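# Push every open drawer fully shut without moving the furniture

## Task

Close each drawer that is open until it is completely shut, with the cabinets and all other objects left in their starting places. The robot must not tip over or finish leaning, and a drawer counts as shut only if it stays closed without the robot holding it.

## Robot and tools

Robot: a Hello Robot Stretch 3 with a single arm. It has a two-wheel differential base (0.33 m long, 0.34 m wide), a vertical mast carrying a lift, a telescoping arm that extends out of the robot's right side, a wrist with yaw, pitch and roll, and a gripper. The base cannot move sideways. To shift the gripper forward or back you drive the base. Extending the arm moves it further to the right. An on-the-spot turn pivots about the midpoint of the drive wheels, 0.05 m behind the front edge. With the arm retracted and the wrist folded, the turning sweep has a radius of 0.28 m. An unfolded, level gripper reaches beyond that circle.

Frames: the base frame has its origin on the floor between the drive wheels, with x forward, y left and z up. The odometry frame is the base frame where the scene started. hand_pose is reported in the base frame, at the point where the closed fingertips meet. With all wrist joints at zero, that frame's x points up, its y points back along the arm toward the mast, and its z points to the robot's rear.

execute_actions takes one argument, actions: a list run in order. An empty list only returns the current state. Each action may contain:
- robot: one command, or a list of up to 8 commands and {"pause_s": s} waits (s at most 15 seconds) that run one after another, or {"stop": true}, which brakes everything and clears the queue.
- steps: an integer from 1 to 450 control steps at 30 per second (default 1). {"steps": n} on its own just waits.
- until: only together with steps. It ends the action early once every condition holds.
A command is an object with any of these keys:
- base: exactly one key. translate_m is a relative drive in metres along the current heading, forward positive, with |value| at most 1. rotate_rad is a relative turn in radians, counter-clockwise (left) positive, with |value| at most 3.2. Both offsets count from where the base is when that command begins.
- joints: absolute targets by name. Joints you leave out keep their current goals. lift_m is 0 to 1.1 m (arm height on the mast). arm_m is 0 to 0.52 m of extension. wrist_yaw_rad is -1.345 to 4.42 (0 points along the arm, positive swings toward the front, 3.0 folds it over the base). wrist_pitch_rad is -1.57 to 0.451 (0 is level, negative tips the fingertips down). wrist_roll_rad is -2.911 to 2.911 (0 means the fingers sit level, side by side). gripper_m is -0.089 to 0.179, larger meaning wider. The real fingertip gap is about 0.007 smaller near closed and 0.025 smaller when wide, and it is zero below 0.007. head_pan_rad is -3.953 to 1.73 (0 looks ahead, positive turns left, -1.57 looks along the arm). head_tilt_rad is -1.53 to 0.419 (negative looks down).
- contact_limits: {"arm_m": p}, where p is a motor effort percent from 1 to 100 at which the arm halts with contact_stop. The sign is negative while retracting. Lower values are gentler, but a value that is too low stops the arm immediately. The limit lasts until the arm's next command.
If any value is out of range, the whole call is rejected and nothing in it runs. Motions in one command start together and keep running across later actions and while you think. A new command takes over at once: named joints retarget, others continue, and any older queue is dropped. A queued command starts only after the previous one ends with done. For base and gripper, off_target also lets the queue go on.

until conditions sit under "robot". They can use x, y, heading, translate_m, rotate_rad and their _goal fields, base_status, each joint's reading, _goal and _status, refusals, queue, queue_left, and status:"ended". Numbers are compared with [op, value], where op is "=", "!=", "<", "<=", ">" or ">=". Statuses take a word or ["!=","moving"]. To wait for everything to finish, use "steps": 450 with "until": {"robot": {"status": "ended"}}. "any" in place of "robot" fires when the first motion ends. Don't wait on "=" for a reading, because done allows some tolerance.

Speed: the base moves fast only when lift_m is below 0.30, arm_m is below 0.03 and wrist_yaw_rad is above 2.54. Otherwise it is limited to 0.10 m/s and 0.63 rad/s.

Results include one image each from head_camera (896x504), nav_camera (672x504, fisheye) and wrist_camera (644x364). They also report base_status with progress toward its goal, joint_goals, joint_status, measured_speeds, and refusals/queue/queue_left. The status words are: moving, done, off_target (at rest away from goal, possibly still pushing), contact_stop (the joint went slack until its next command), time_out, stopped, not_commanded and torque_fault (a wrist servo shut off for 10 s after pushing hard). Lines starting refused:, dropped: or replaced: explain rejected goals, discarded queue items, or how the previous motion ended. robot.on_its_own lists goals the robot changed itself, slack or off joints, unusual rest effort and tilt. Other fields: base_odometry; turned_by_wheels and turned_by_imu; base_tilt in degrees (forward and right positive); motor_effort in percent with the peak in brackets; lidar_m, 12 distances in metres for 30-degree sectors, starting straight ahead and going counter-clockwise, in a plane 0.17 m high; wrist_depth_mm and head_depth_mm, 7x7 grids of depth in mm.

zoom_image: camera (head_camera, nav_camera or wrist_camera) and region [x0, y0, x1, y1] in that image's pixels, at most 504x504. It returns a closer look at the latest image.

finished_scene: scene is the current scene number. Call it only once all motion has ended. It cannot be undone, and the result says whether the task succeeded.

Cautions: fold or unfold the wrist only with lift_m between 0.32 and 0.95, wrist_pitch_rad -0.4 and roll near 0. After folding, the lift may drop to 0.25. With yaw below -0.4, keep pitch at -0.5 or lower. Pushing on something rigid with the gripper above about 0.45 m can tip the robot, and so can a second push after a contact_stop, or driving while the gripper hooks or pushes on a fixed object. If the robot snags while driving, especially in reverse, undo the move in small steps. If it is leaning, pull the gripper clear, and lower the lift to about 0.2 if needed. Close drawers with moderate pushes so they don't slam, and avoid hitting or shifting the cabinets. To grip, set gripper_m below the object's width. To release, go at least 0.02 above the value where the fingers touched.

Each tool is called after "Request:" by a JSON object that holds its "op" and its "data", one argument or row to a line.

## Session

Request:
{"op": "execute_actions", "data": {
  "actions": []
}}

Scene clock: 0.00 s.
robot.base_odometry: x=+0.000 y=+0.000 heading=+0.000 (m, m, rad; robot's odometry frame)
robot.turned_by_wheels: +0.000 (rad since the last result)
robot.turned_by_imu: +0.000 (rad since the last result)
robot.base_tilt: forward=-0.1 right=+1.9 (deg)
robot.lidar_m: 1.78 1.33 1.58 1.26 1.25 1.41 1.39 1.39 1.88 2.29 2.12 2.00
robot.head_depth_mm: 1822 1852 1874 1893 1902 1930 1946 / 1795 1811 1832 1837 1877 1898 1907 / 1765 1778 1798 1822 1838 1855 1871 / 1734 1758 1769 1786 1799 1828 1840 / 1707 1724 1737 1753 1766 1785 1798 / 1672 1684 1712 1718 1742 1755 1772 / 1645 1660 1672 1690 1608 1370 1341
robot.base_status: not_commanded
robot.joint_positions: lift_m=+0.462 arm_m=-0.002 wrist_yaw_rad=+2.848 wrist_pitch_rad=-0.381 wrist_roll_rad=-0.017 gripper_m=+0.037 head_pan_rad=+0.002 head_tilt_rad=-0.002
robot.joint_goals: lift_m=+0.462 arm_m=-0.002 wrist_yaw_rad=+2.848 wrist_pitch_rad=-0.381 wrist_roll_rad=-0.017 gripper_m=+0.037 head_pan_rad=+0.002 head_tilt_rad=-0.002
robot.joint_status: lift_m=not_commanded arm_m=not_commanded wrist_yaw_rad=not_commanded wrist_pitch_rad=not_commanded wrist_roll_rad=not_commanded gripper_m=not_commanded head_pan_rad=not_commanded head_tilt_rad=not_commanded
robot.measured_speeds: translate_m=+0.000 rotate_rad=+0.000 lift_m=+0.000 arm_m=+0.000 wrist_yaw_rad=+0.000 wrist_pitch_rad=+0.000 wrist_roll_rad=+0.000 head_pan_rad=+0.000 head_tilt_rad=+0.000
robot: refusals=0 queue=idle queue_left=0
robot.motor_effort: left_wheel=+0 right_wheel=+0 lift_m=+21 arm_m=+0 wrist_yaw_rad=+0 wrist_pitch_rad=+8 wrist_roll_rad=+0 gripper_m=-1 head_pan_rad=+0 head_tilt_rad=+1 (%)
robot.hand_pose: x=+0.0450 y=+0.0762 z=+0.4825 quat_wxyz=(+0.234, +0.700, +0.033, +0.673) (m; robot's base frame)
robot.wrist_depth_mm: - - - - - - - / - - - - - - - / - - - - - - - / - - - - - - - / - 901 945 923 938 923 953 / 726 760 - 764 781 778 785 / 639 - 637 654 650 668 678
pictures: head_camera (sideways: a quarter turn clockwise sets it upright), nav_camera (sideways: a quarter turn counterclockwise sets it upright), wrist_camera
Images, in order (width x height): head_camera 896x504, nav_camera 672x504, wrist_camera 644x364.

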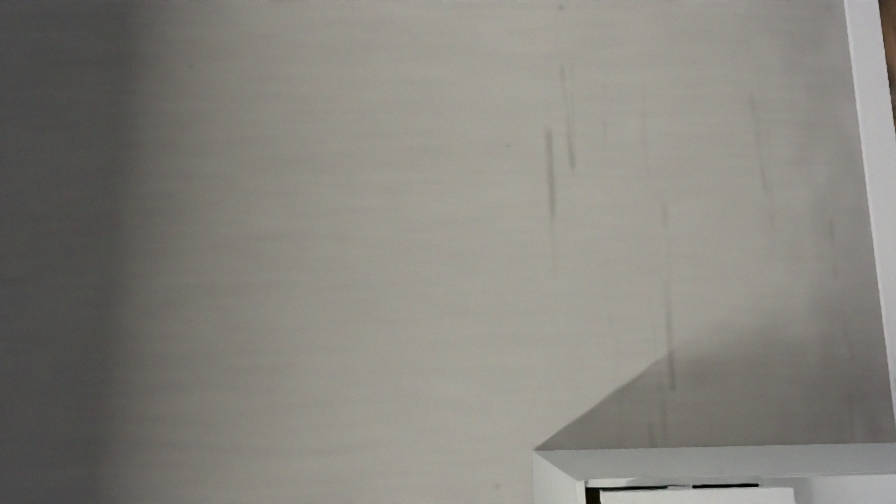

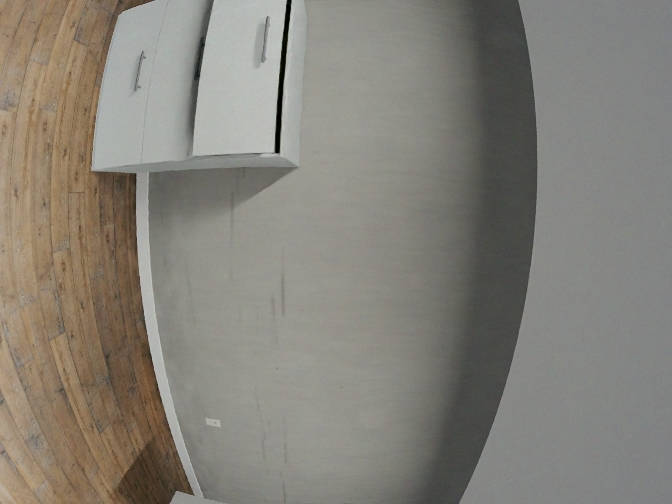

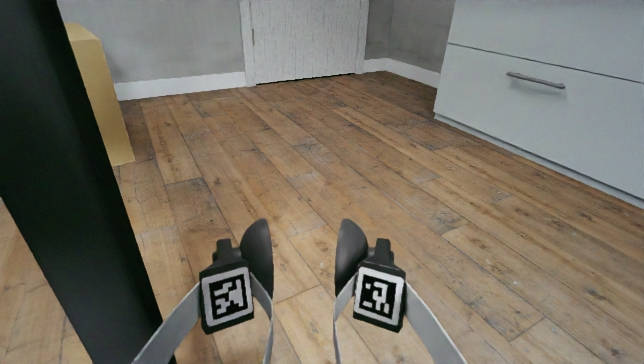

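Request:
{"op": "execute_actions", "data": {
  "actions": [
    {"robot": {"joints": {"head_pan_rad": 0.7, "head_tilt_rad": -0.4}}, "steps": 450, "until": {"robot": {"status": "ended"}}}
  ]
}}

Request:
{"op": "execute_actions", "data": {
  "actions": [
    {"robot": {"joints": {"head_pan_rad": -1.0, "head_tilt_rad": -0.4}}, "steps": 450, "until": {"robot": {"status": "ended"}}}
  ]
}}

Request:
{"op": "execute_actions", "data": {
  "actions": [
    {"robot": {"joints": {"head_pan_rad": -2.4, "head_tilt_rad": -0.4}}, "steps": 450, "until": {"robot": {"status": "ended"}}}
  ]
}}

Request:
{"op": "execute_actions", "data": {
  "actions": [
    {"robot": {"joints": {"head_pan_rad": -3.8, "head_tilt_rad": -0.4}}, "steps": 450, "until": {"robot": {"status": "ended"}}}
  ]
}}

Scene clock: 1.50 s.
robot.base_odometry: x=+0.000 y=+0.000 heading=+0.000 (m, m, rad; robot's odometry frame)
robot.turned_by_wheels: +0.000 (rad since the last result)
robot.turned_by_imu: +0.000 (rad since the last result)
robot.base_tilt: forward=-0.1 right=+1.8 (deg)
robot.lidar_m: 1.78 1.33 1.58 1.26 1.25 1.41 1.38 1.39 1.87 2.29 2.12 2.00
robot.head_depth_mm: 1525 1608 1212 1263 1500 1618 1406 / 1594 1691 1251 1323 1576 1657 1411 / 1673 1784 1321 1423 1679 1706 1395 / 1762 1881 1406 1614 1808 1713 1405 / 1865 1996 1484 1762 1950 1718 1406 / 1983 2148 1613 2608 2215 1719 1412 / 2098 2293 2542 2731 2223 1735 1415
robot.base_status: not_commanded
robot.joint_positions: lift_m=+0.462 arm_m=-0.002 wrist_yaw_rad=+2.848 wrist_pitch_rad=-0.381 wrist_roll_rad=-0.017 gripper_m=+0.037 head_pan_rad=+0.693 head_tilt_rad=-0.395
robot.joint_goals: lift_m=+0.462 arm_m=-0.002 wrist_yaw_rad=+2.848 wrist_pitch_rad=-0.381 wrist_roll_rad=-0.017 gripper_m=+0.037 head_pan_rad=+0.700 head_tilt_rad=-0.400
robot.joint_status: lift_m=not_commanded arm_m=not_commanded wrist_yaw_rad=not_commanded wrist_pitch_rad=not_commanded wrist_roll_rad=not_commanded gripper_m=not_commanded head_pan_rad=done head_tilt_rad=done
robot.measured_speeds: translate_m=+0.000 rotate_rad=+0.000 lift_m=+0.000 arm_m=+0.000 wrist_yaw_rad=+0.000 wrist_pitch_rad=+0.000 wrist_roll_rad=+0.000 head_pan_rad=+0.000 head_tilt_rad=+0.000
robot: refusals=0 queue=done queue_left=0
robot.motor_effort: left_wheel=+0(0) right_wheel=-1(1) lift_m=+21(21) arm_m=+0(0) wrist_yaw_rad=+0(0) wrist_pitch_rad=+8(8) wrist_roll_rad=+0(0) gripper_m=+0(1) head_pan_rad=+3(38) head_tilt_rad=-2(19) (%)
robot.hand_pose: x=+0.0450 y=+0.0762 z=+0.4825 quat_wxyz=(+0.234, +0.700, +0.033, +0.673) (m; robot's base frame)
robot.wrist_depth_mm: - - - - - - - / - - - - - - - / - - - - - - - / - - - - - - - / - 903 929 923 940 932 946 / 729 777 - 765 784 783 791 / 640 - 643 650 648 668 673
pictures: head_camera (sideways: a quarter turn clockwise sets it upright), nav_camera (sideways: a quarter turn counterclockwise sets it upright), wrist_camera
Images, in order (width x height): head_camera 896x504, nav_camera 672x504, wrist_camera 644x364.

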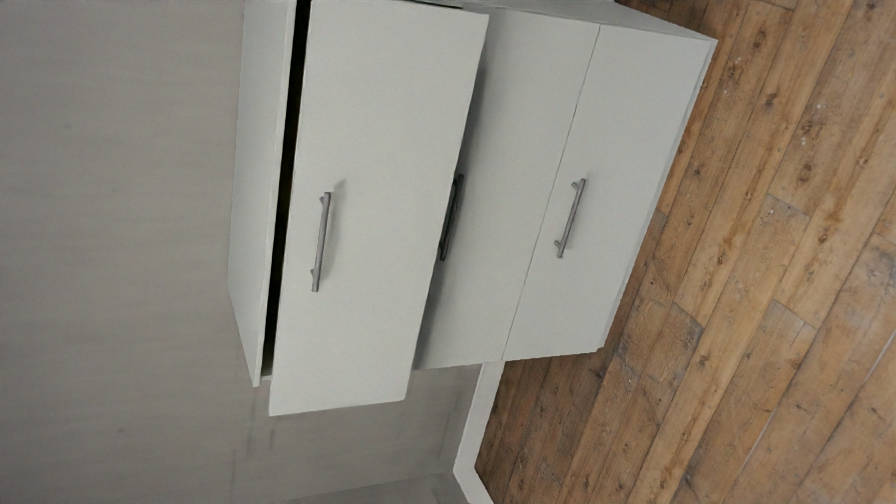

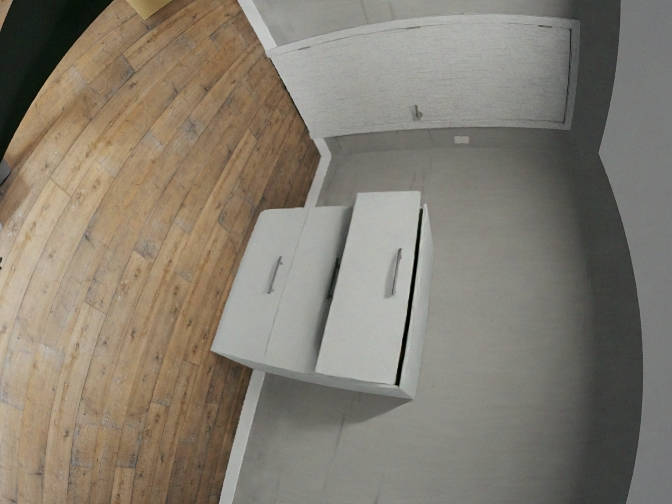

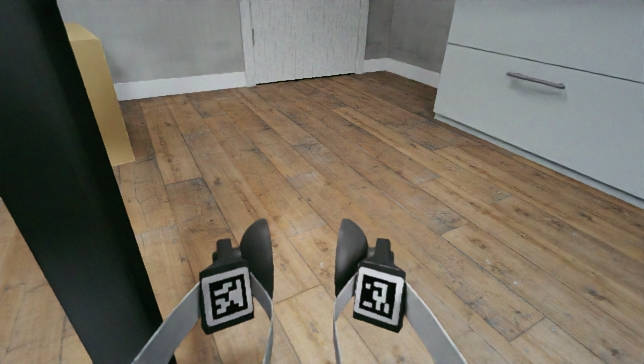

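Scene clock: 2.83 s.
robot.base_odometry: x=+0.000 y=+0.000 heading=+0.000 (m, m, rad; robot's odometry frame)
robot.turned_by_wheels: +0.000 (rad since the last result)
robot.turned_by_imu: +0.000 (rad since the last result)
robot.base_tilt: forward=-0.1 right=+1.8 (deg)
robot.lidar_m: 1.78 1.33 1.58 1.26 1.25 1.41 1.39 1.40 1.87 2.29 2.12 1.99
robot.head_depth_mm: 2285 2457 2638 2803 2186 1705 1395 / 2401 2566 2746 2898 2202 1711 1398 / 2469 2655 2599 2604 2209 1717 1409 / 2578 2771 2246 2062 2199 1709 1410 / 2690 2902 3059 1951 2217 1715 1414 / 2718 2911 3070 2765 2230 1725 1416 / 2430 2541 2639 2721 2225 1732 1414
robot.base_status: not_commanded
robot.joint_positions: lift_m=+0.462 arm_m=-0.002 wrist_yaw_rad=+2.848 wrist_pitch_rad=-0.381 wrist_roll_rad=-0.017 gripper_m=+0.037 head_pan_rad=-0.993 head_tilt_rad=-0.395
robot.joint_goals: lift_m=+0.462 arm_m=-0.002 wrist_yaw_rad=+2.848 wrist_pitch_rad=-0.381 wrist_roll_rad=-0.017 gripper_m=+0.037 head_pan_rad=-1.000 head_tilt_rad=-0.400
robot.joint_status: lift_m=not_commanded arm_m=not_commanded wrist_yaw_rad=not_commanded wrist_pitch_rad=not_commanded wrist_roll_rad=not_commanded gripper_m=not_commanded head_pan_rad=done head_tilt_rad=done
robot.measured_speeds: translate_m=+0.000 rotate_rad=+0.000 lift_m=+0.000 arm_m=+0.000 wrist_yaw_rad=+0.000 wrist_pitch_rad=+0.000 wrist_roll_rad=+0.000 head_pan_rad=+0.000 head_tilt_rad=+0.000
robot: refusals=0 queue=done queue_left=0
robot.motor_effort: left_wheel=+0(0) right_wheel=+0(1) lift_m=+21(21) arm_m=+0(1) wrist_yaw_rad=+0(0) wrist_pitch_rad=+8(8) wrist_roll_rad=+0(0) gripper_m=+2(0) head_pan_rad=-3(45) head_tilt_rad=-2(1) (%)
robot.hand_pose: x=+0.0450 y=+0.0762 z=+0.4825 quat_wxyz=(+0.234, +0.700, +0.033, +0.673) (m; robot's base frame)
robot.wrist_depth_mm: - - - - - - - / - - - - - - - / - - - - - - - / - - - - - - - / - 895 946 921 943 940 941 / 726 775 - 761 796 787 790 / 640 - 628 653 654 656 673
pictures: head_camera (sideways: a quarter turn clockwise sets it upright), nav_camera (sideways: a quarter turn counterclockwise sets it upright), wrist_camera
Images, in order (width x height): head_camera 896x504, nav_camera 672x504, wrist_camera 644x364.

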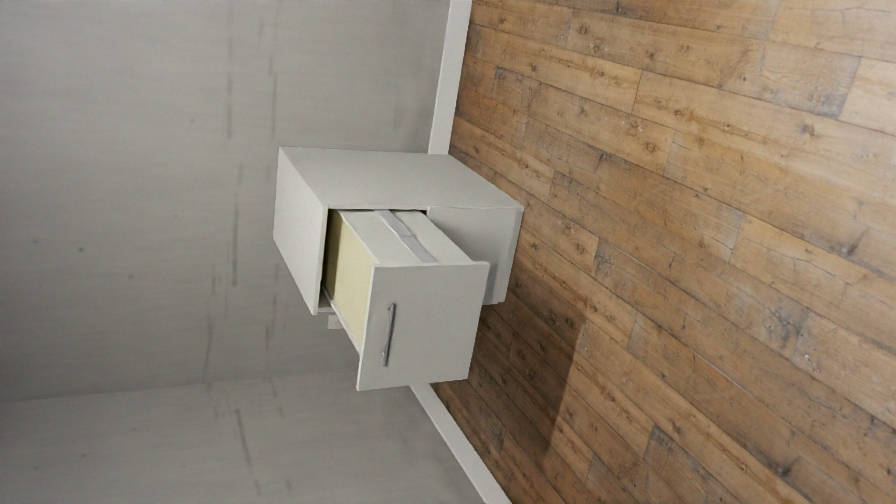

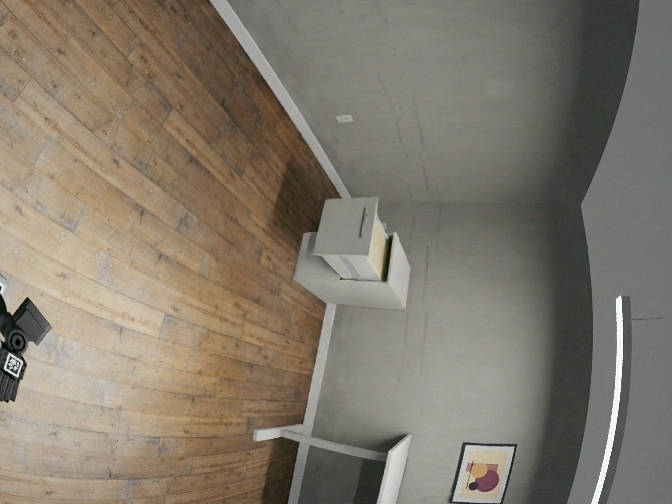

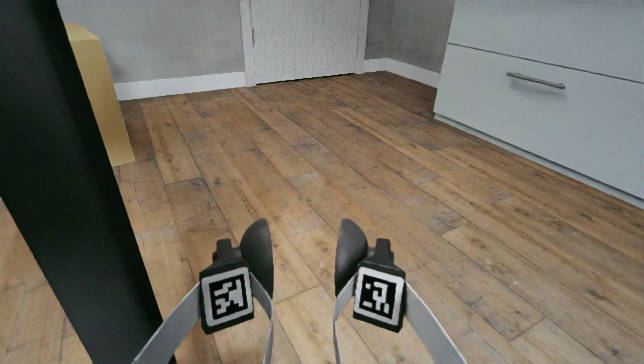

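Scene clock: 4.07 s.
robot.base_odometry: x=+0.000 y=+0.000 heading=+0.000 (m, m, rad; robot's odometry frame)
robot.turned_by_wheels: +0.000 (rad since the last result)
robot.turned_by_imu: +0.000 (rad since the last result)
robot.base_tilt: forward=+0.0 right=+1.8 (deg)
robot.lidar_m: 1.78 1.33 1.58 1.26 1.25 1.40 1.38 1.39 1.87 2.29 2.12 1.99
robot.head_depth_mm: 1738 1861 1987 2148 2101 1696 1403 / 1841 1973 2119 2284 2190 1709 1401 / 1940 2098 2260 2453 2201 1711 1410 / 2053 2222 2418 2632 2206 1713 1405 / 2192 2384 2597 2773 2215 1726 1403 / 2332 2531 2788 2922 2156 1730 1412 / 2522 2715 2969 2930 2229 1730 1419
robot.base_status: not_commanded
robot.joint_positions: lift_m=+0.462 arm_m=-0.002 wrist_yaw_rad=+2.848 wrist_pitch_rad=-0.381 wrist_roll_rad=-0.017 gripper_m=+0.037 head_pan_rad=-2.393 head_tilt_rad=-0.395
robot.joint_goals: lift_m=+0.462 arm_m=-0.002 wrist_yaw_rad=+2.848 wrist_pitch_rad=-0.381 wrist_roll_rad=-0.017 gripper_m=+0.037 head_pan_rad=-2.400 head_tilt_rad=-0.400
robot.joint_status: lift_m=not_commanded arm_m=not_commanded wrist_yaw_rad=not_commanded wrist_pitch_rad=not_commanded wrist_roll_rad=not_commanded gripper_m=not_commanded head_pan_rad=done head_tilt_rad=done
robot.measured_speeds: translate_m=+0.000 rotate_rad=+0.000 lift_m=+0.000 arm_m=+0.000 wrist_yaw_rad=+0.000 wrist_pitch_rad=+0.000 wrist_roll_rad=+0.000 head_pan_rad=+0.000 head_tilt_rad=+0.000
robot: refusals=0 queue=done queue_left=0
robot.motor_effort: left_wheel=-1(0) right_wheel=+0(1) lift_m=+21(21) arm_m=+0(0) wrist_yaw_rad=+0(0) wrist_pitch_rad=+8(8) wrist_roll_rad=+0(0) gripper_m=+1(1) head_pan_rad=-3(43) head_tilt_rad=-2(2) (%)
robot.hand_pose: x=+0.0450 y=+0.0762 z=+0.4825 quat_wxyz=(+0.234, +0.700, +0.033, +0.673) (m; robot's base frame)
robot.wrist_depth_mm: - - - - - - - / - - - - - - - / - - - - - - - / - - - - - - - / - 911 950 918 939 952 943 / 729 782 - 757 783 773 787 / 637 - 635 659 652 669 674
pictures: head_camera (sideways: a quarter turn clockwise sets it upright), nav_camera (sideways: a quarter turn counterclockwise sets it upright), wrist_camera
Images, in order (width x height): head_camera 896x504, nav_camera 672x504, wrist_camera 644x364.

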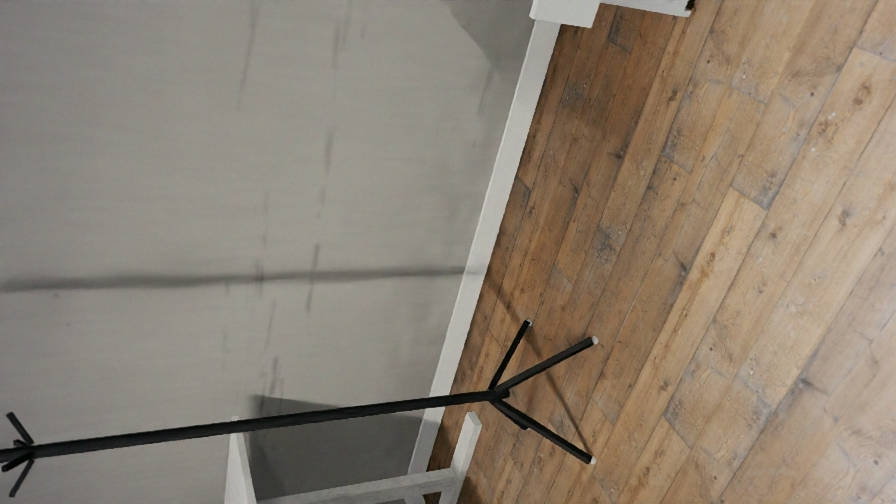

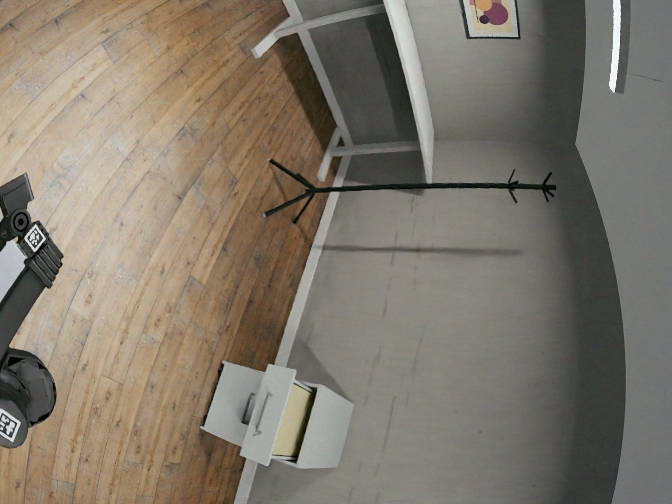

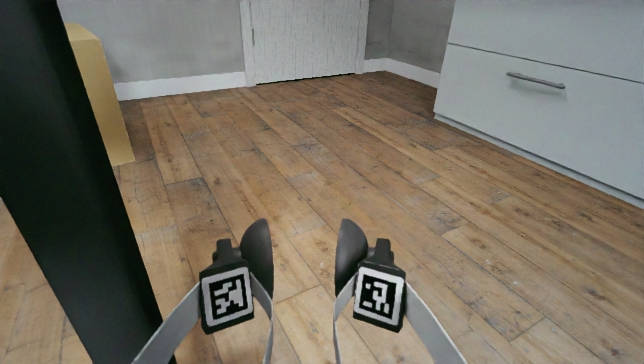

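Scene clock: 5.30 s.
robot.base_odometry: x=+0.000 y=+0.000 heading=+0.000 (m, m, rad; robot's odometry frame)
robot.turned_by_wheels: +0.000 (rad since the last result)
robot.turned_by_imu: +0.000 (rad since the last result)
robot.base_tilt: forward=-0.1 right=+1.8 (deg)
robot.lidar_m: 1.78 1.33 1.58 1.26 1.25 1.40 1.39 1.39 1.88 2.29 2.12 1.99
robot.head_depth_mm: 1952 2069 2199 2385 2173 1603 - / 2086 2231 2401 2568 2177 1706 1401 / 2256 2421 2605 2753 2186 1710 1404 / 2438 2638 2857 2930 1867 1712 1408 / 2351 2523 2664 2077 1724 1713 1415 / 2139 2285 2418 2479 1855 1723 1410 / 1976 2089 2218 2350 2221 1738 1414
robot.base_status: not_commanded
robot.joint_positions: lift_m=+0.462 arm_m=-0.002 wrist_yaw_rad=+2.848 wrist_pitch_rad=-0.381 wrist_roll_rad=-0.017 gripper_m=+0.037 head_pan_rad=-3.793 head_tilt_rad=-0.395
robot.joint_goals: lift_m=+0.462 arm_m=-0.002 wrist_yaw_rad=+2.848 wrist_pitch_rad=-0.381 wrist_roll_rad=-0.017 gripper_m=+0.037 head_pan_rad=-3.800 head_tilt_rad=-0.400
robot.joint_status: lift_m=not_commanded arm_m=not_commanded wrist_yaw_rad=not_commanded wrist_pitch_rad=not_commanded wrist_roll_rad=not_commanded gripper_m=not_commanded head_pan_rad=done head_tilt_rad=done
robot.measured_speeds: translate_m=+0.000 rotate_rad=+0.000 lift_m=+0.000 arm_m=+0.000 wrist_yaw_rad=+0.000 wrist_pitch_rad=+0.000 wrist_roll_rad=+0.000 head_pan_rad=+0.000 head_tilt_rad=+0.000
robot: refusals=0 queue=done queue_left=0
robot.motor_effort: left_wheel=+0(0) right_wheel=+0(1) lift_m=+21(21) arm_m=+0(1) wrist_yaw_rad=+0(0) wrist_pitch_rad=+8(8) wrist_roll_rad=+0(0) gripper_m=+0(0) head_pan_rad=-3(44) head_tilt_rad=-2(2) (%)
robot.hand_pose: x=+0.0450 y=+0.0762 z=+0.4825 quat_wxyz=(+0.234, +0.700, +0.033, +0.673) (m; robot's base frame)
robot.wrist_depth_mm: - - - - - - - / - - - - - - - / - - - - - - - / - - - - - - - / - 911 943 915 947 932 959 / 725 775 - 760 781 788 794 / 640 - 631 654 651 665 670
pictures: head_camera (sideways: a quarter turn clockwise sets it upright), nav_camera (sideways: a quarter turn counterclockwise sets it upright), wrist_camera
Images, in order (width x height): head_camera 896x504, nav_camera 672x504, wrist_camera 644x364.

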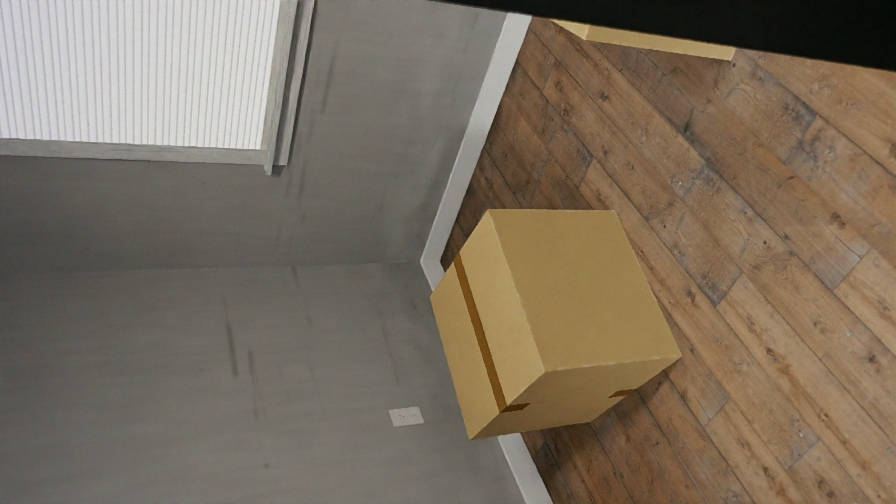

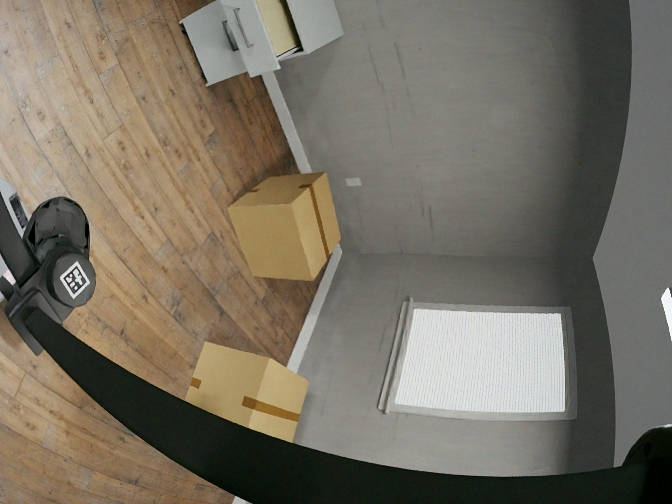

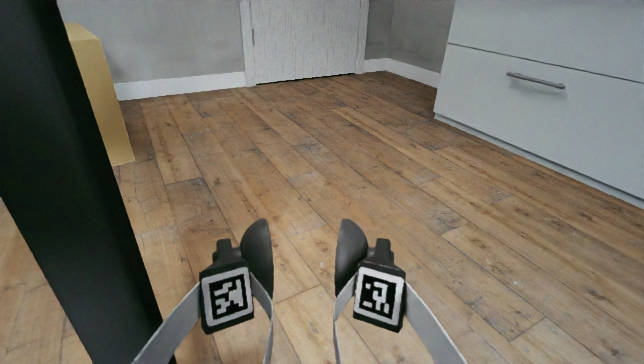

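Request:
{"op": "execute_actions", "data": {
  "actions": [
    {"robot": {"joints": {"head_pan_rad": -2.95, "head_tilt_rad": -0.55, "lift_m": 0.27}}, "steps": 450, "until": {"robot": {"head_pan_rad_status": ["!=", "moving"]}}}
  ]
}}

Scene clock: 7.00 s.
robot.base_odometry: x=+0.000 y=+0.000 heading=+0.000 (m, m, rad; robot's odometry frame)
robot.turned_by_wheels: +0.000 (rad since the last result)
robot.turned_by_imu: +0.000 (rad since the last result)
robot.base_tilt: forward=+0.0 right=+1.8 (deg)
robot.lidar_m: 1.78 1.33 1.58 1.25 1.25 1.41 1.38 1.39 1.88 2.29 2.12 1.99
robot.head_depth_mm: 1725 1893 2105 2266 1821 1498 1267 / 1724 1896 2126 2255 1817 1500 1271 / 1730 1901 1717 1507 1778 1503 1280 / 1720 1897 1624 1427 1779 1513 1278 / 1722 1902 1727 1432 1789 1508 1282 / 1732 1900 2110 2263 1855 1511 1285 / 1731 1909 2119 2294 1859 1510 1290
robot.base_status: not_commanded
robot.joint_positions: lift_m=+0.381 arm_m=-0.002 wrist_yaw_rad=+2.848 wrist_pitch_rad=-0.381 wrist_roll_rad=-0.017 gripper_m=+0.037 head_pan_rad=-2.957 head_tilt_rad=-0.543
robot.joint_goals: lift_m=+0.270 arm_m=-0.002 wrist_yaw_rad=+2.848 wrist_pitch_rad=-0.381 wrist_roll_rad=-0.017 gripper_m=+0.037 head_pan_rad=-2.950 head_tilt_rad=-0.550
robot.joint_status: lift_m=moving arm_m=not_commanded wrist_yaw_rad=not_commanded wrist_pitch_rad=not_commanded wrist_roll_rad=not_commanded gripper_m=not_commanded head_pan_rad=done head_tilt_rad=done
robot.measured_speeds: translate_m=+0.000 rotate_rad=+0.000 lift_m=-0.110 arm_m=+0.000 wrist_yaw_rad=+0.000 wrist_pitch_rad=+0.000 wrist_roll_rad=+0.000 head_pan_rad=+0.000 head_tilt_rad=+0.000
robot: refusals=0 queue=running queue_left=0
robot.motor_effort: left_wheel=+0(0) right_wheel=-1(1) lift_m=+14(19) arm_m=+0(0) wrist_yaw_rad=+0(0) wrist_pitch_rad=+8(8) wrist_roll_rad=+0(0) gripper_m=+1(0) head_pan_rad=+4(43) head_tilt_rad=-2(11) (%)
robot.hand_pose: x=+0.0450 y=+0.0762 z=+0.4017 quat_wxyz=(+0.234, +0.700, +0.033, +0.673) (m; robot's base frame)
robot.wrist_depth_mm: - - - - - - - / - - - - - - - / - - - - - - - / - 968 967 - - - - / - 782 811 797 810 811 818 / 635 680 - 660 684 686 683 / 550 - 551 570 568 580 584
pictures: head_camera (sideways: a quarter turn clockwise sets it upright), nav_camera (sideways: a quarter turn counterclockwise sets it upright), wrist_camera
Images, in order (width x height): head_camera 896x504, nav_camera 672x504, wrist_camera 644x364.

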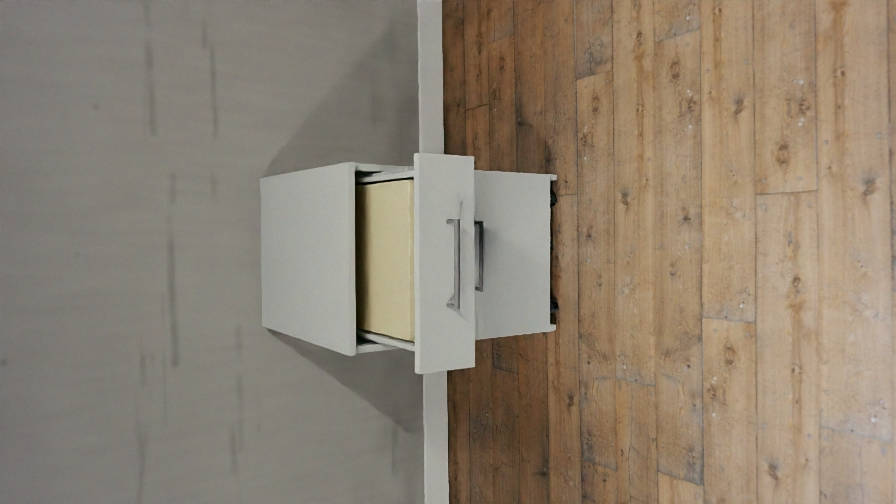

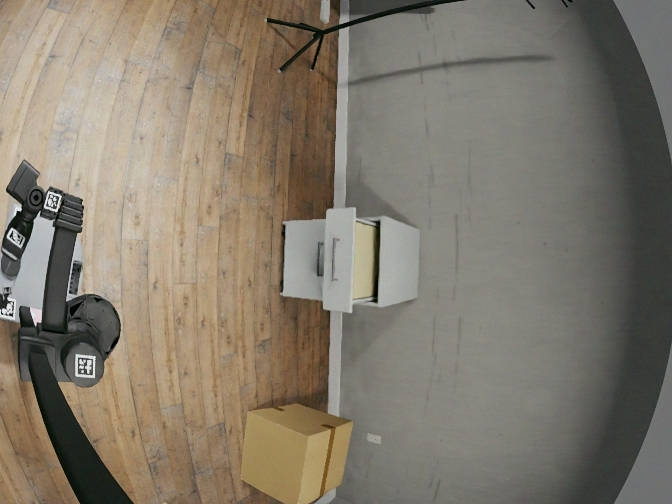

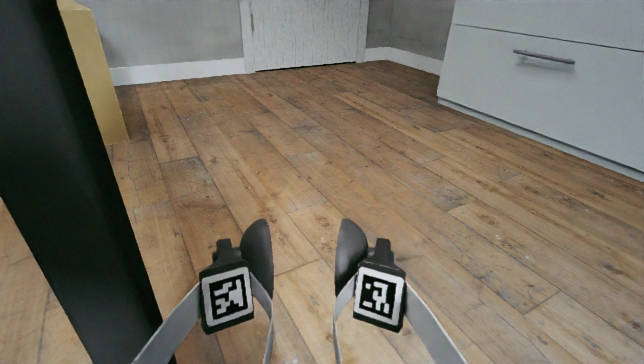

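Request:
{"op": "execute_actions", "data": {
  "actions": [
    {"robot": [{"base": {"translate_m": -0.57}, "joints": {"head_pan_rad": -1.57, "head_tilt_rad": -0.8, "gripper_m": 0.0, "wrist_pitch_rad": -0.4}}, {"base": {"rotate_rad": -1.39}}, {"joints": {"lift_m": 0.40}}], "steps": 450, "until": {"robot": {"status": "ended"}}}
  ]
}}

Scene clock: 19.97 s.
robot.base_odometry: x=-0.570 y=+0.000 heading=-1.390 (m, m, rad; robot's odometry frame)
robot.turned_by_wheels: -1.390 (rad since the last result)
robot.turned_by_imu: -1.390 (rad since the last result)
robot.base_tilt: forward=-0.1 right=+1.8 (deg)
robot.lidar_m: 2.35 2.47 2.44 1.87 1.94 1.15 1.07 0.91 1.05 0.82 0.86 1.63
robot.head_depth_mm: 1287 1486 1739 1731 1482 1292 1151 / 1283 1480 1738 1738 1483 1300 1172 / 1287 1447 1698 1698 1462 1300 1174 / 1286 1302 1065 987 1426 1305 1194 / 1288 1306 1075 992 1439 1307 1160 / 1294 1317 1078 999 1445 1312 1166 / 1286 1473 1619 1018 1448 1315 1169
robot.base_status: done (rotate_rad -1.3900 of -1.3900)
robot.joint_positions: lift_m=+0.400 arm_m=-0.002 wrist_yaw_rad=+2.848 wrist_pitch_rad=-0.415 wrist_roll_rad=-0.017 gripper_m=+0.000 head_pan_rad=-1.577 head_tilt_rad=-0.790
robot.joint_goals: lift_m=+0.400 arm_m=-0.002 wrist_yaw_rad=+2.848 wrist_pitch_rad=-0.400 wrist_roll_rad=-0.017 gripper_m=+0.000 head_pan_rad=-1.570 head_tilt_rad=-0.800
robot.joint_status: lift_m=done arm_m=not_commanded wrist_yaw_rad=not_commanded wrist_pitch_rad=done wrist_roll_rad=not_commanded gripper_m=done head_pan_rad=done head_tilt_rad=done
robot.measured_speeds: translate_m=+0.000 rotate_rad=+0.000 lift_m=+0.000 arm_m=+0.000 wrist_yaw_rad=+0.000 wrist_pitch_rad=+0.000 wrist_roll_rad=+0.000 head_pan_rad=+0.000 head_tilt_rad=+0.000
robot: refusals=0 queue=done queue_left=0
robot.motor_effort: left_wheel=+1(8) right_wheel=-2(9) lift_m=+26(27) arm_m=+0(0) wrist_yaw_rad=-1(0) wrist_pitch_rad=+8(10) wrist_roll_rad=+0(0) gripper_m=-1(75) head_pan_rad=+3(45) head_tilt_rad=-3(14) (%)
robot.hand_pose: x=+0.0439 y=+0.0723 z=+0.4131 quat_wxyz=(+0.245, +0.700, +0.045, +0.669) (m; robot's base frame)
robot.wrist_depth_mm: - - - - - - - / - - - - - - - / - - - - - - - / - 948 968 973 989 - - / - 772 784 817 801 813 820 / 636 659 666 - 665 672 683 / 557 - 553 564 578 585 585
pictures: head_camera (sideways: a quarter turn clockwise sets it upright), nav_camera (sideways: a quarter turn counterclockwise sets it upright), wrist_camera
Images, in order (width x height): head_camera 896x504, nav_camera 672x504, wrist_camera 644x364.

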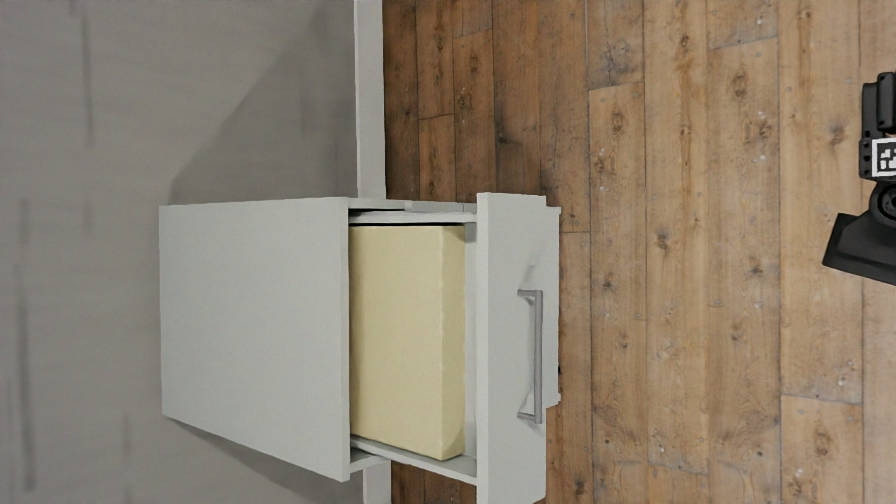

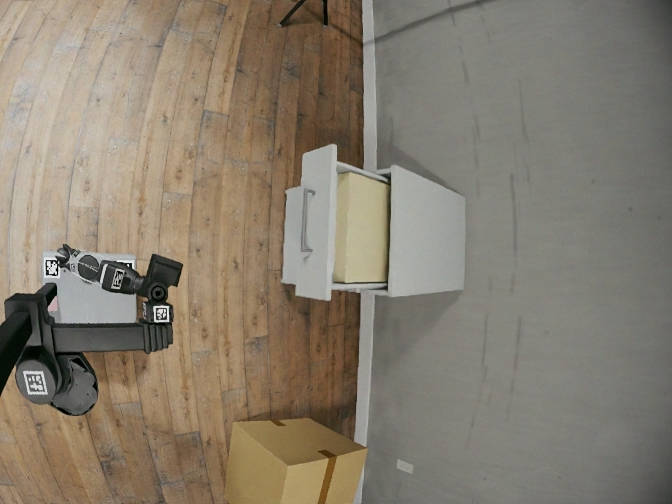

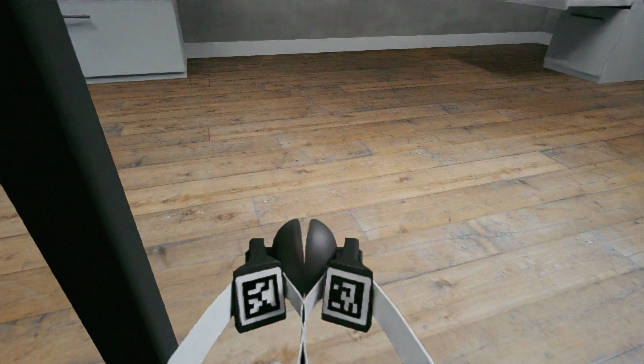

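Request:
{"op": "execute_actions", "data": {
  "actions": [
    {"robot": [{"base": {"translate_m": 0.19}, "joints": {"wrist_yaw_rad": 0.0, "lift_m": 0.37}}, {"joints": {"wrist_pitch_rad": 0.0, "wrist_roll_rad": 0.0}}], "steps": 450, "until": {"robot": {"status": "ended"}}}
  ]
}}

Scene clock: 24.57 s.
robot.base_odometry: x=-0.536 y=-0.187 heading=-1.390 (m, m, rad; robot's odometry frame)
robot.turned_by_wheels: +0.000 (rad since the last result)
robot.turned_by_imu: +0.000 (rad since the last result)
robot.base_tilt: forward=-0.1 right=+1.8 (deg)
robot.lidar_m: 2.16 2.31 2.44 1.89 1.94 1.36 1.26 1.07 0.86 0.83 1.47 1.46
robot.head_depth_mm: 1290 1478 1737 1726 1443 1296 1152 / 1289 1390 1058 981 1424 1298 1163 / 1284 1293 1062 987 1425 1299 1177 / 1287 1299 1067 986 1427 1305 1159 / 1283 1393 1083 991 1447 1310 1163 / 1283 1482 1739 1763 1499 1310 1159 / 1287 1481 1729 1760 1509 1317 1169
robot.base_status: done (translate_m +0.1900 of +0.1900)
robot.joint_positions: lift_m=+0.370 arm_m=-0.002 wrist_yaw_rad=+0.002 wrist_pitch_rad=-0.026 wrist_roll_rad=-0.006 gripper_m=+0.000 head_pan_rad=-1.577 head_tilt_rad=-0.790
robot.joint_goals: lift_m=+0.370 arm_m=-0.002 wrist_yaw_rad=+0.000 wrist_pitch_rad=+0.000 wrist_roll_rad=+0.000 gripper_m=+0.000 head_pan_rad=-1.570 head_tilt_rad=-0.800
robot.joint_status: lift_m=done arm_m=not_commanded wrist_yaw_rad=done wrist_pitch_rad=done wrist_roll_rad=done gripper_m=done head_pan_rad=done head_tilt_rad=done
robot.measured_speeds: translate_m=+0.000 rotate_rad=+0.000 lift_m=+0.000 arm_m=+0.000 wrist_yaw_rad=+0.000 wrist_pitch_rad=+0.000 wrist_roll_rad=+0.000 head_pan_rad=+0.000 head_tilt_rad=+0.000
robot: refusals=0 queue=done queue_left=0
robot.motor_effort: left_wheel=+0(5) right_wheel=-2(1) lift_m=+15(26) arm_m=+0(0) wrist_yaw_rad=-2(1) wrist_pitch_rad=+14(14) wrist_roll_rad=+3(3) gripper_m=-2(1) head_pan_rad=+3(3) head_tilt_rad=-3(3) (%)
robot.hand_pose: x=-0.0209 y=-0.3984 z=+0.4782 quat_wxyz=(+0.709, +0.010, -0.705, -0.009) (m; robot's base frame)
robot.wrist_depth_mm: - 303 303 - - - - / - 308 308 309 311 313 - / - 317 318 318 321 323 - / - - 594 595 603 - - / - - 615 604 617 - - / - - - - 635 - - / 832 854 652 650 772 856 848
pictures: head_camera (sideways: a quarter turn clockwise sets it upright), nav_camera (sideways: a quarter turn counterclockwise sets it upright), wrist_camera
Images, in order (width x height): head_camera 896x504, nav_camera 672x504, wrist_camera 644x364.

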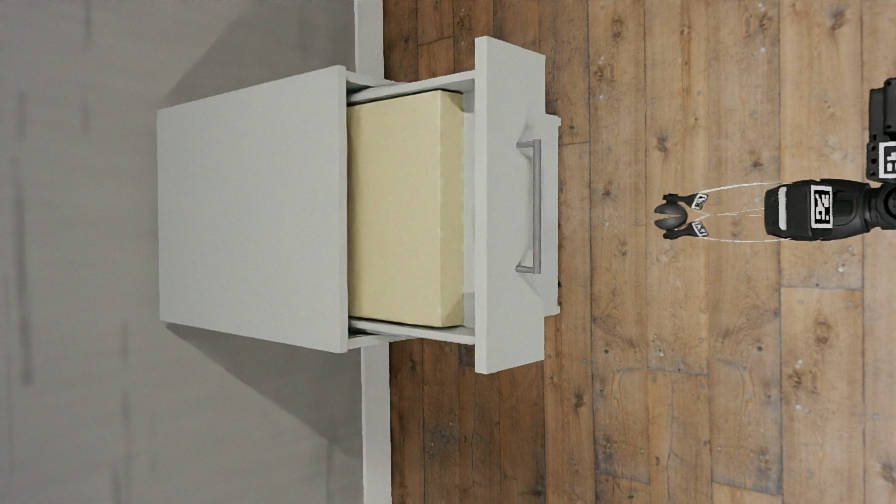

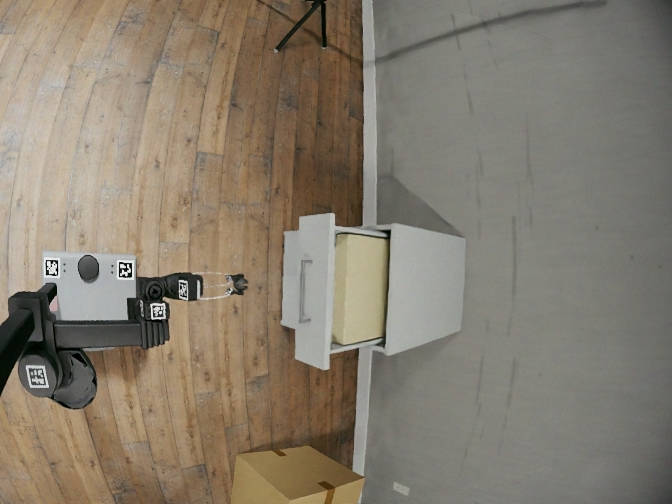

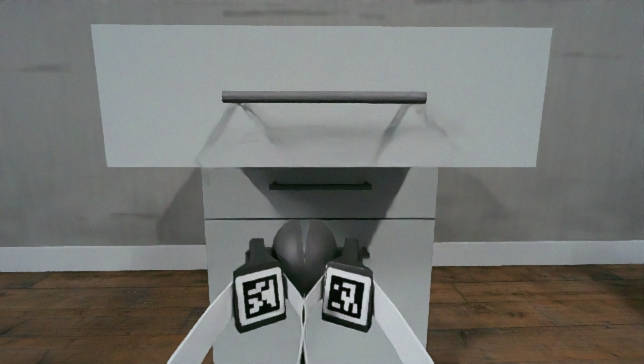

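Request:
{"op": "execute_actions", "data": {
  "actions": [
    {"robot": {"joints": {"lift_m": 0.415, "arm_m": 0.09}}, "steps": 450, "until": {"robot": {"status": "ended"}}}
  ]
}}

Scene clock: 27.20 s.
robot.base_odometry: x=-0.536 y=-0.187 heading=-1.390 (m, m, rad; robot's odometry frame)
robot.turned_by_wheels: +0.000 (rad since the last result)
robot.turned_by_imu: +0.000 (rad since the last result)
robot.base_tilt: forward=-0.1 right=+1.8 (deg)
robot.lidar_m: 2.16 2.31 2.44 1.89 1.94 1.36 1.26 1.07 0.86 0.83 1.48 1.46
robot.head_depth_mm: 1285 1477 1741 1729 1453 1292 1151 / 1288 1390 1062 982 1432 1292 - / 1286 1291 1062 985 1432 1337 1117 / 1289 1294 1067 988 1421 1306 1160 / 1287 1387 1082 989 1436 1311 1161 / 1289 1477 1744 1761 1502 1313 1164 / 1289 1481 1739 1768 1510 1314 1164
robot.base_status: done (translate_m +0.1900 of +0.1900)
robot.joint_positions: lift_m=+0.415 arm_m=+0.090 wrist_yaw_rad=+0.001 wrist_pitch_rad=-0.025 wrist_roll_rad=-0.005 gripper_m=+0.000 head_pan_rad=-1.577 head_tilt_rad=-0.790
robot.joint_goals: lift_m=+0.415 arm_m=+0.090 wrist_yaw_rad=+0.000 wrist_pitch_rad=+0.000 wrist_roll_rad=+0.000 gripper_m=+0.000 head_pan_rad=-1.570 head_tilt_rad=-0.800
robot.joint_status: lift_m=done arm_m=done wrist_yaw_rad=done wrist_pitch_rad=done wrist_roll_rad=done gripper_m=done head_pan_rad=done head_tilt_rad=done
robot.measured_speeds: translate_m=+0.000 rotate_rad=+0.000 lift_m=+0.000 arm_m=+0.000 wrist_yaw_rad=+0.000 wrist_pitch_rad=+0.000 wrist_roll_rad=+0.000 head_pan_rad=+0.000 head_tilt_rad=+0.000
robot: refusals=0 queue=done queue_left=0
robot.motor_effort: left_wheel=+1(0) right_wheel=-2(2) lift_m=+26(27) arm_m=+4(5) wrist_yaw_rad=-1(1) wrist_pitch_rad=+13(14) wrist_roll_rad=+3(3) gripper_m=-2(1) head_pan_rad=+4(3) head_tilt_rad=-3(3) (%)
robot.hand_pose: x=-0.0211 y=-0.4903 z=+0.5230 quat_wxyz=(+0.709, +0.009, -0.705, -0.009) (m; robot's base frame)
robot.wrist_depth_mm: 999 - - - - - - / 222 221 222 223 224 226 227 / 227 227 227 229 229 231 232 / 233 233 235 236 237 238 239 / - 239 240 240 243 245 247 / - - 521 - 531 - - / 908 915 545 548 549 923 917
pictures: head_camera (sideways: a quarter turn clockwise sets it upright), nav_camera (sideways: a quarter turn counterclockwise sets it upright), wrist_camera
Images, in order (width x height): head_camera 896x504, nav_camera 672x504, wrist_camera 644x364.

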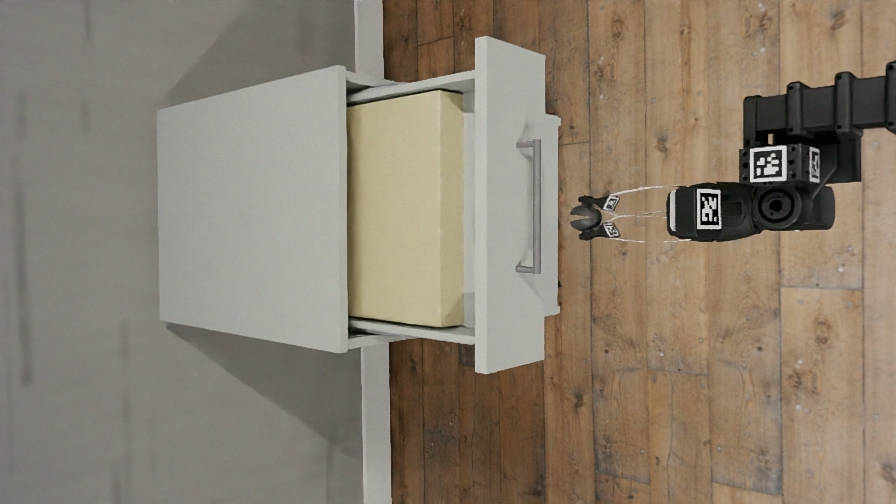

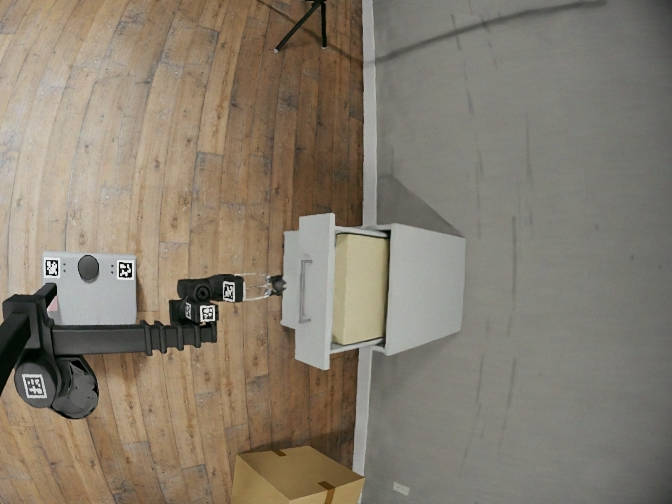

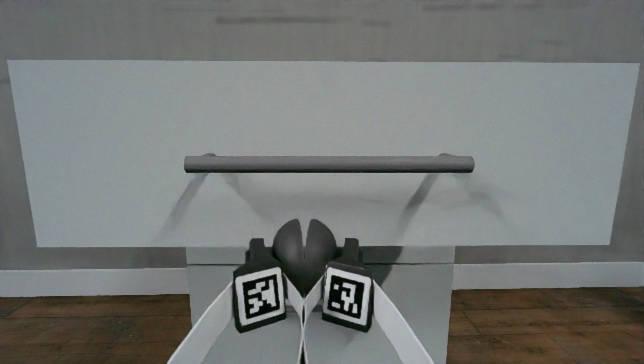

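Request:
{"op": "execute_actions", "data": {
  "actions": [
    {"robot": [{"joints": {"lift_m": 0.425, "arm_m": 0.125}}, {"joints": {"arm_m": 0.37}, "contact_limits": {"arm_m": 15}}], "steps": 450, "until": {"robot": {"status": "ended"}}}
  ]
}}

Scene clock: 31.80 s.
robot.base_odometry: x=-0.536 y=-0.187 heading=-1.390 (m, m, rad; robot's odometry frame)
robot.turned_by_wheels: +0.000 (rad since the last result)
robot.turned_by_imu: -0.001 (rad since the last result)
robot.base_tilt: forward=-0.1 right=+1.9 (deg)
robot.lidar_m: 2.16 2.31 2.43 1.89 1.94 1.36 1.26 1.07 0.86 0.83 1.47 1.46
robot.head_depth_mm: 1285 1478 1743 1729 1486 1296 1148 / 1287 1392 1028 1180 1471 1322 - / 1286 1287 1031 1141 1425 1296 1155 / 1288 1295 1065 1155 1430 1301 1156 / 1290 1395 1072 1271 1463 1309 1161 / 1286 1482 1749 1750 1507 1312 1167 / 1290 1483 1738 1762 1507 1311 1168
robot.base_status: done (translate_m +0.1900 of +0.1900)
robot.joint_positions: lift_m=+0.425 arm_m=+0.370 wrist_yaw_rad=-0.006 wrist_pitch_rad=-0.022 wrist_roll_rad=-0.005 gripper_m=+0.000 head_pan_rad=-1.577 head_tilt_rad=-0.791
robot.joint_goals: lift_m=+0.425 arm_m=+0.370 wrist_yaw_rad=+0.000 wrist_pitch_rad=+0.000 wrist_roll_rad=+0.000 gripper_m=+0.000 head_pan_rad=-1.570 head_tilt_rad=-0.800
robot.joint_status: lift_m=done arm_m=done wrist_yaw_rad=done wrist_pitch_rad=done wrist_roll_rad=done gripper_m=done head_pan_rad=done head_tilt_rad=done
robot.measured_speeds: translate_m=+0.000 rotate_rad=+0.000 lift_m=+0.000 arm_m=+0.000 wrist_yaw_rad=+0.000 wrist_pitch_rad=+0.000 wrist_roll_rad=+0.000 head_pan_rad=+0.000 head_tilt_rad=+0.000
robot: refusals=0 queue=done queue_left=0
robot.motor_effort: left_wheel=+0(2) right_wheel=+2(4) lift_m=+26(27) arm_m=+5(12) wrist_yaw_rad=+3(3) wrist_pitch_rad=+12(14) wrist_roll_rad=+3(3) gripper_m=-2(2) head_pan_rad=+2(3) head_tilt_rad=-3(3) (%)
robot.contact_limits: arm_m 15 (drawing in: default 23, maximum 38; extending or still: default 33, maximum 53)
robot.hand_pose: x=-0.0229 y=-0.7702 z=+0.5336 quat_wxyz=(+0.709, +0.006, -0.705, -0.010) (m; robot's base frame)
robot.wrist_depth_mm: 730 734 755 754 754 769 770 / 165 166 167 169 170 170 171 / 169 170 171 173 173 174 175 / 174 174 175 176 178 178 181 / 179 180 181 181 184 185 186 / 185 185 186 - 190 191 192 / 232 231 233 236 237 239 242
pictures: head_camera (sideways: a quarter turn clockwise sets it upright), nav_camera (sideways: a quarter turn counterclockwise sets it upright), wrist_camera
Images, in order (width x height): head_camera 896x504, nav_camera 672x504, wrist_camera 644x364.

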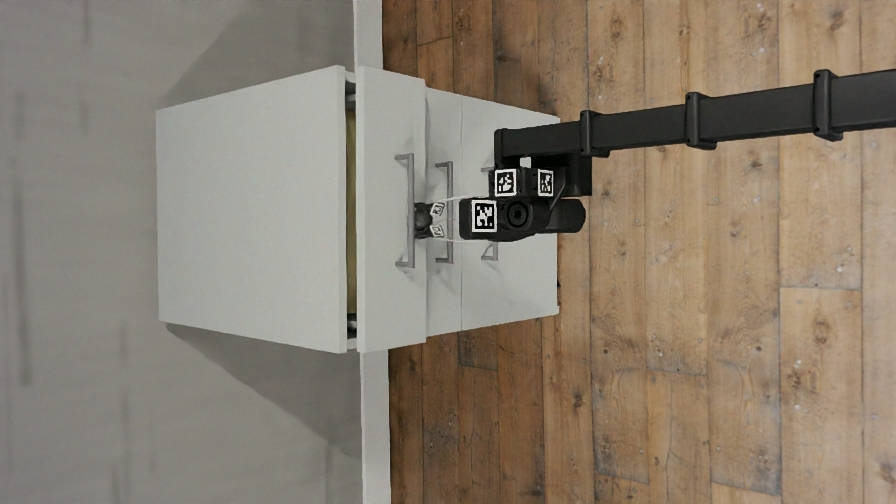

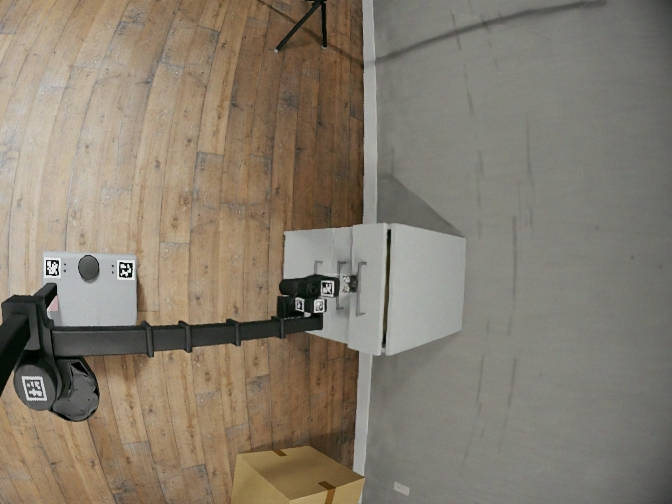

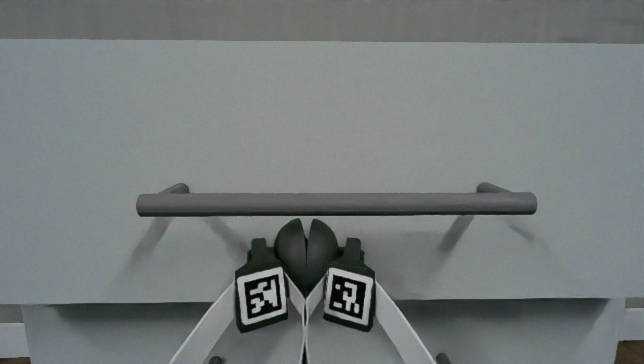

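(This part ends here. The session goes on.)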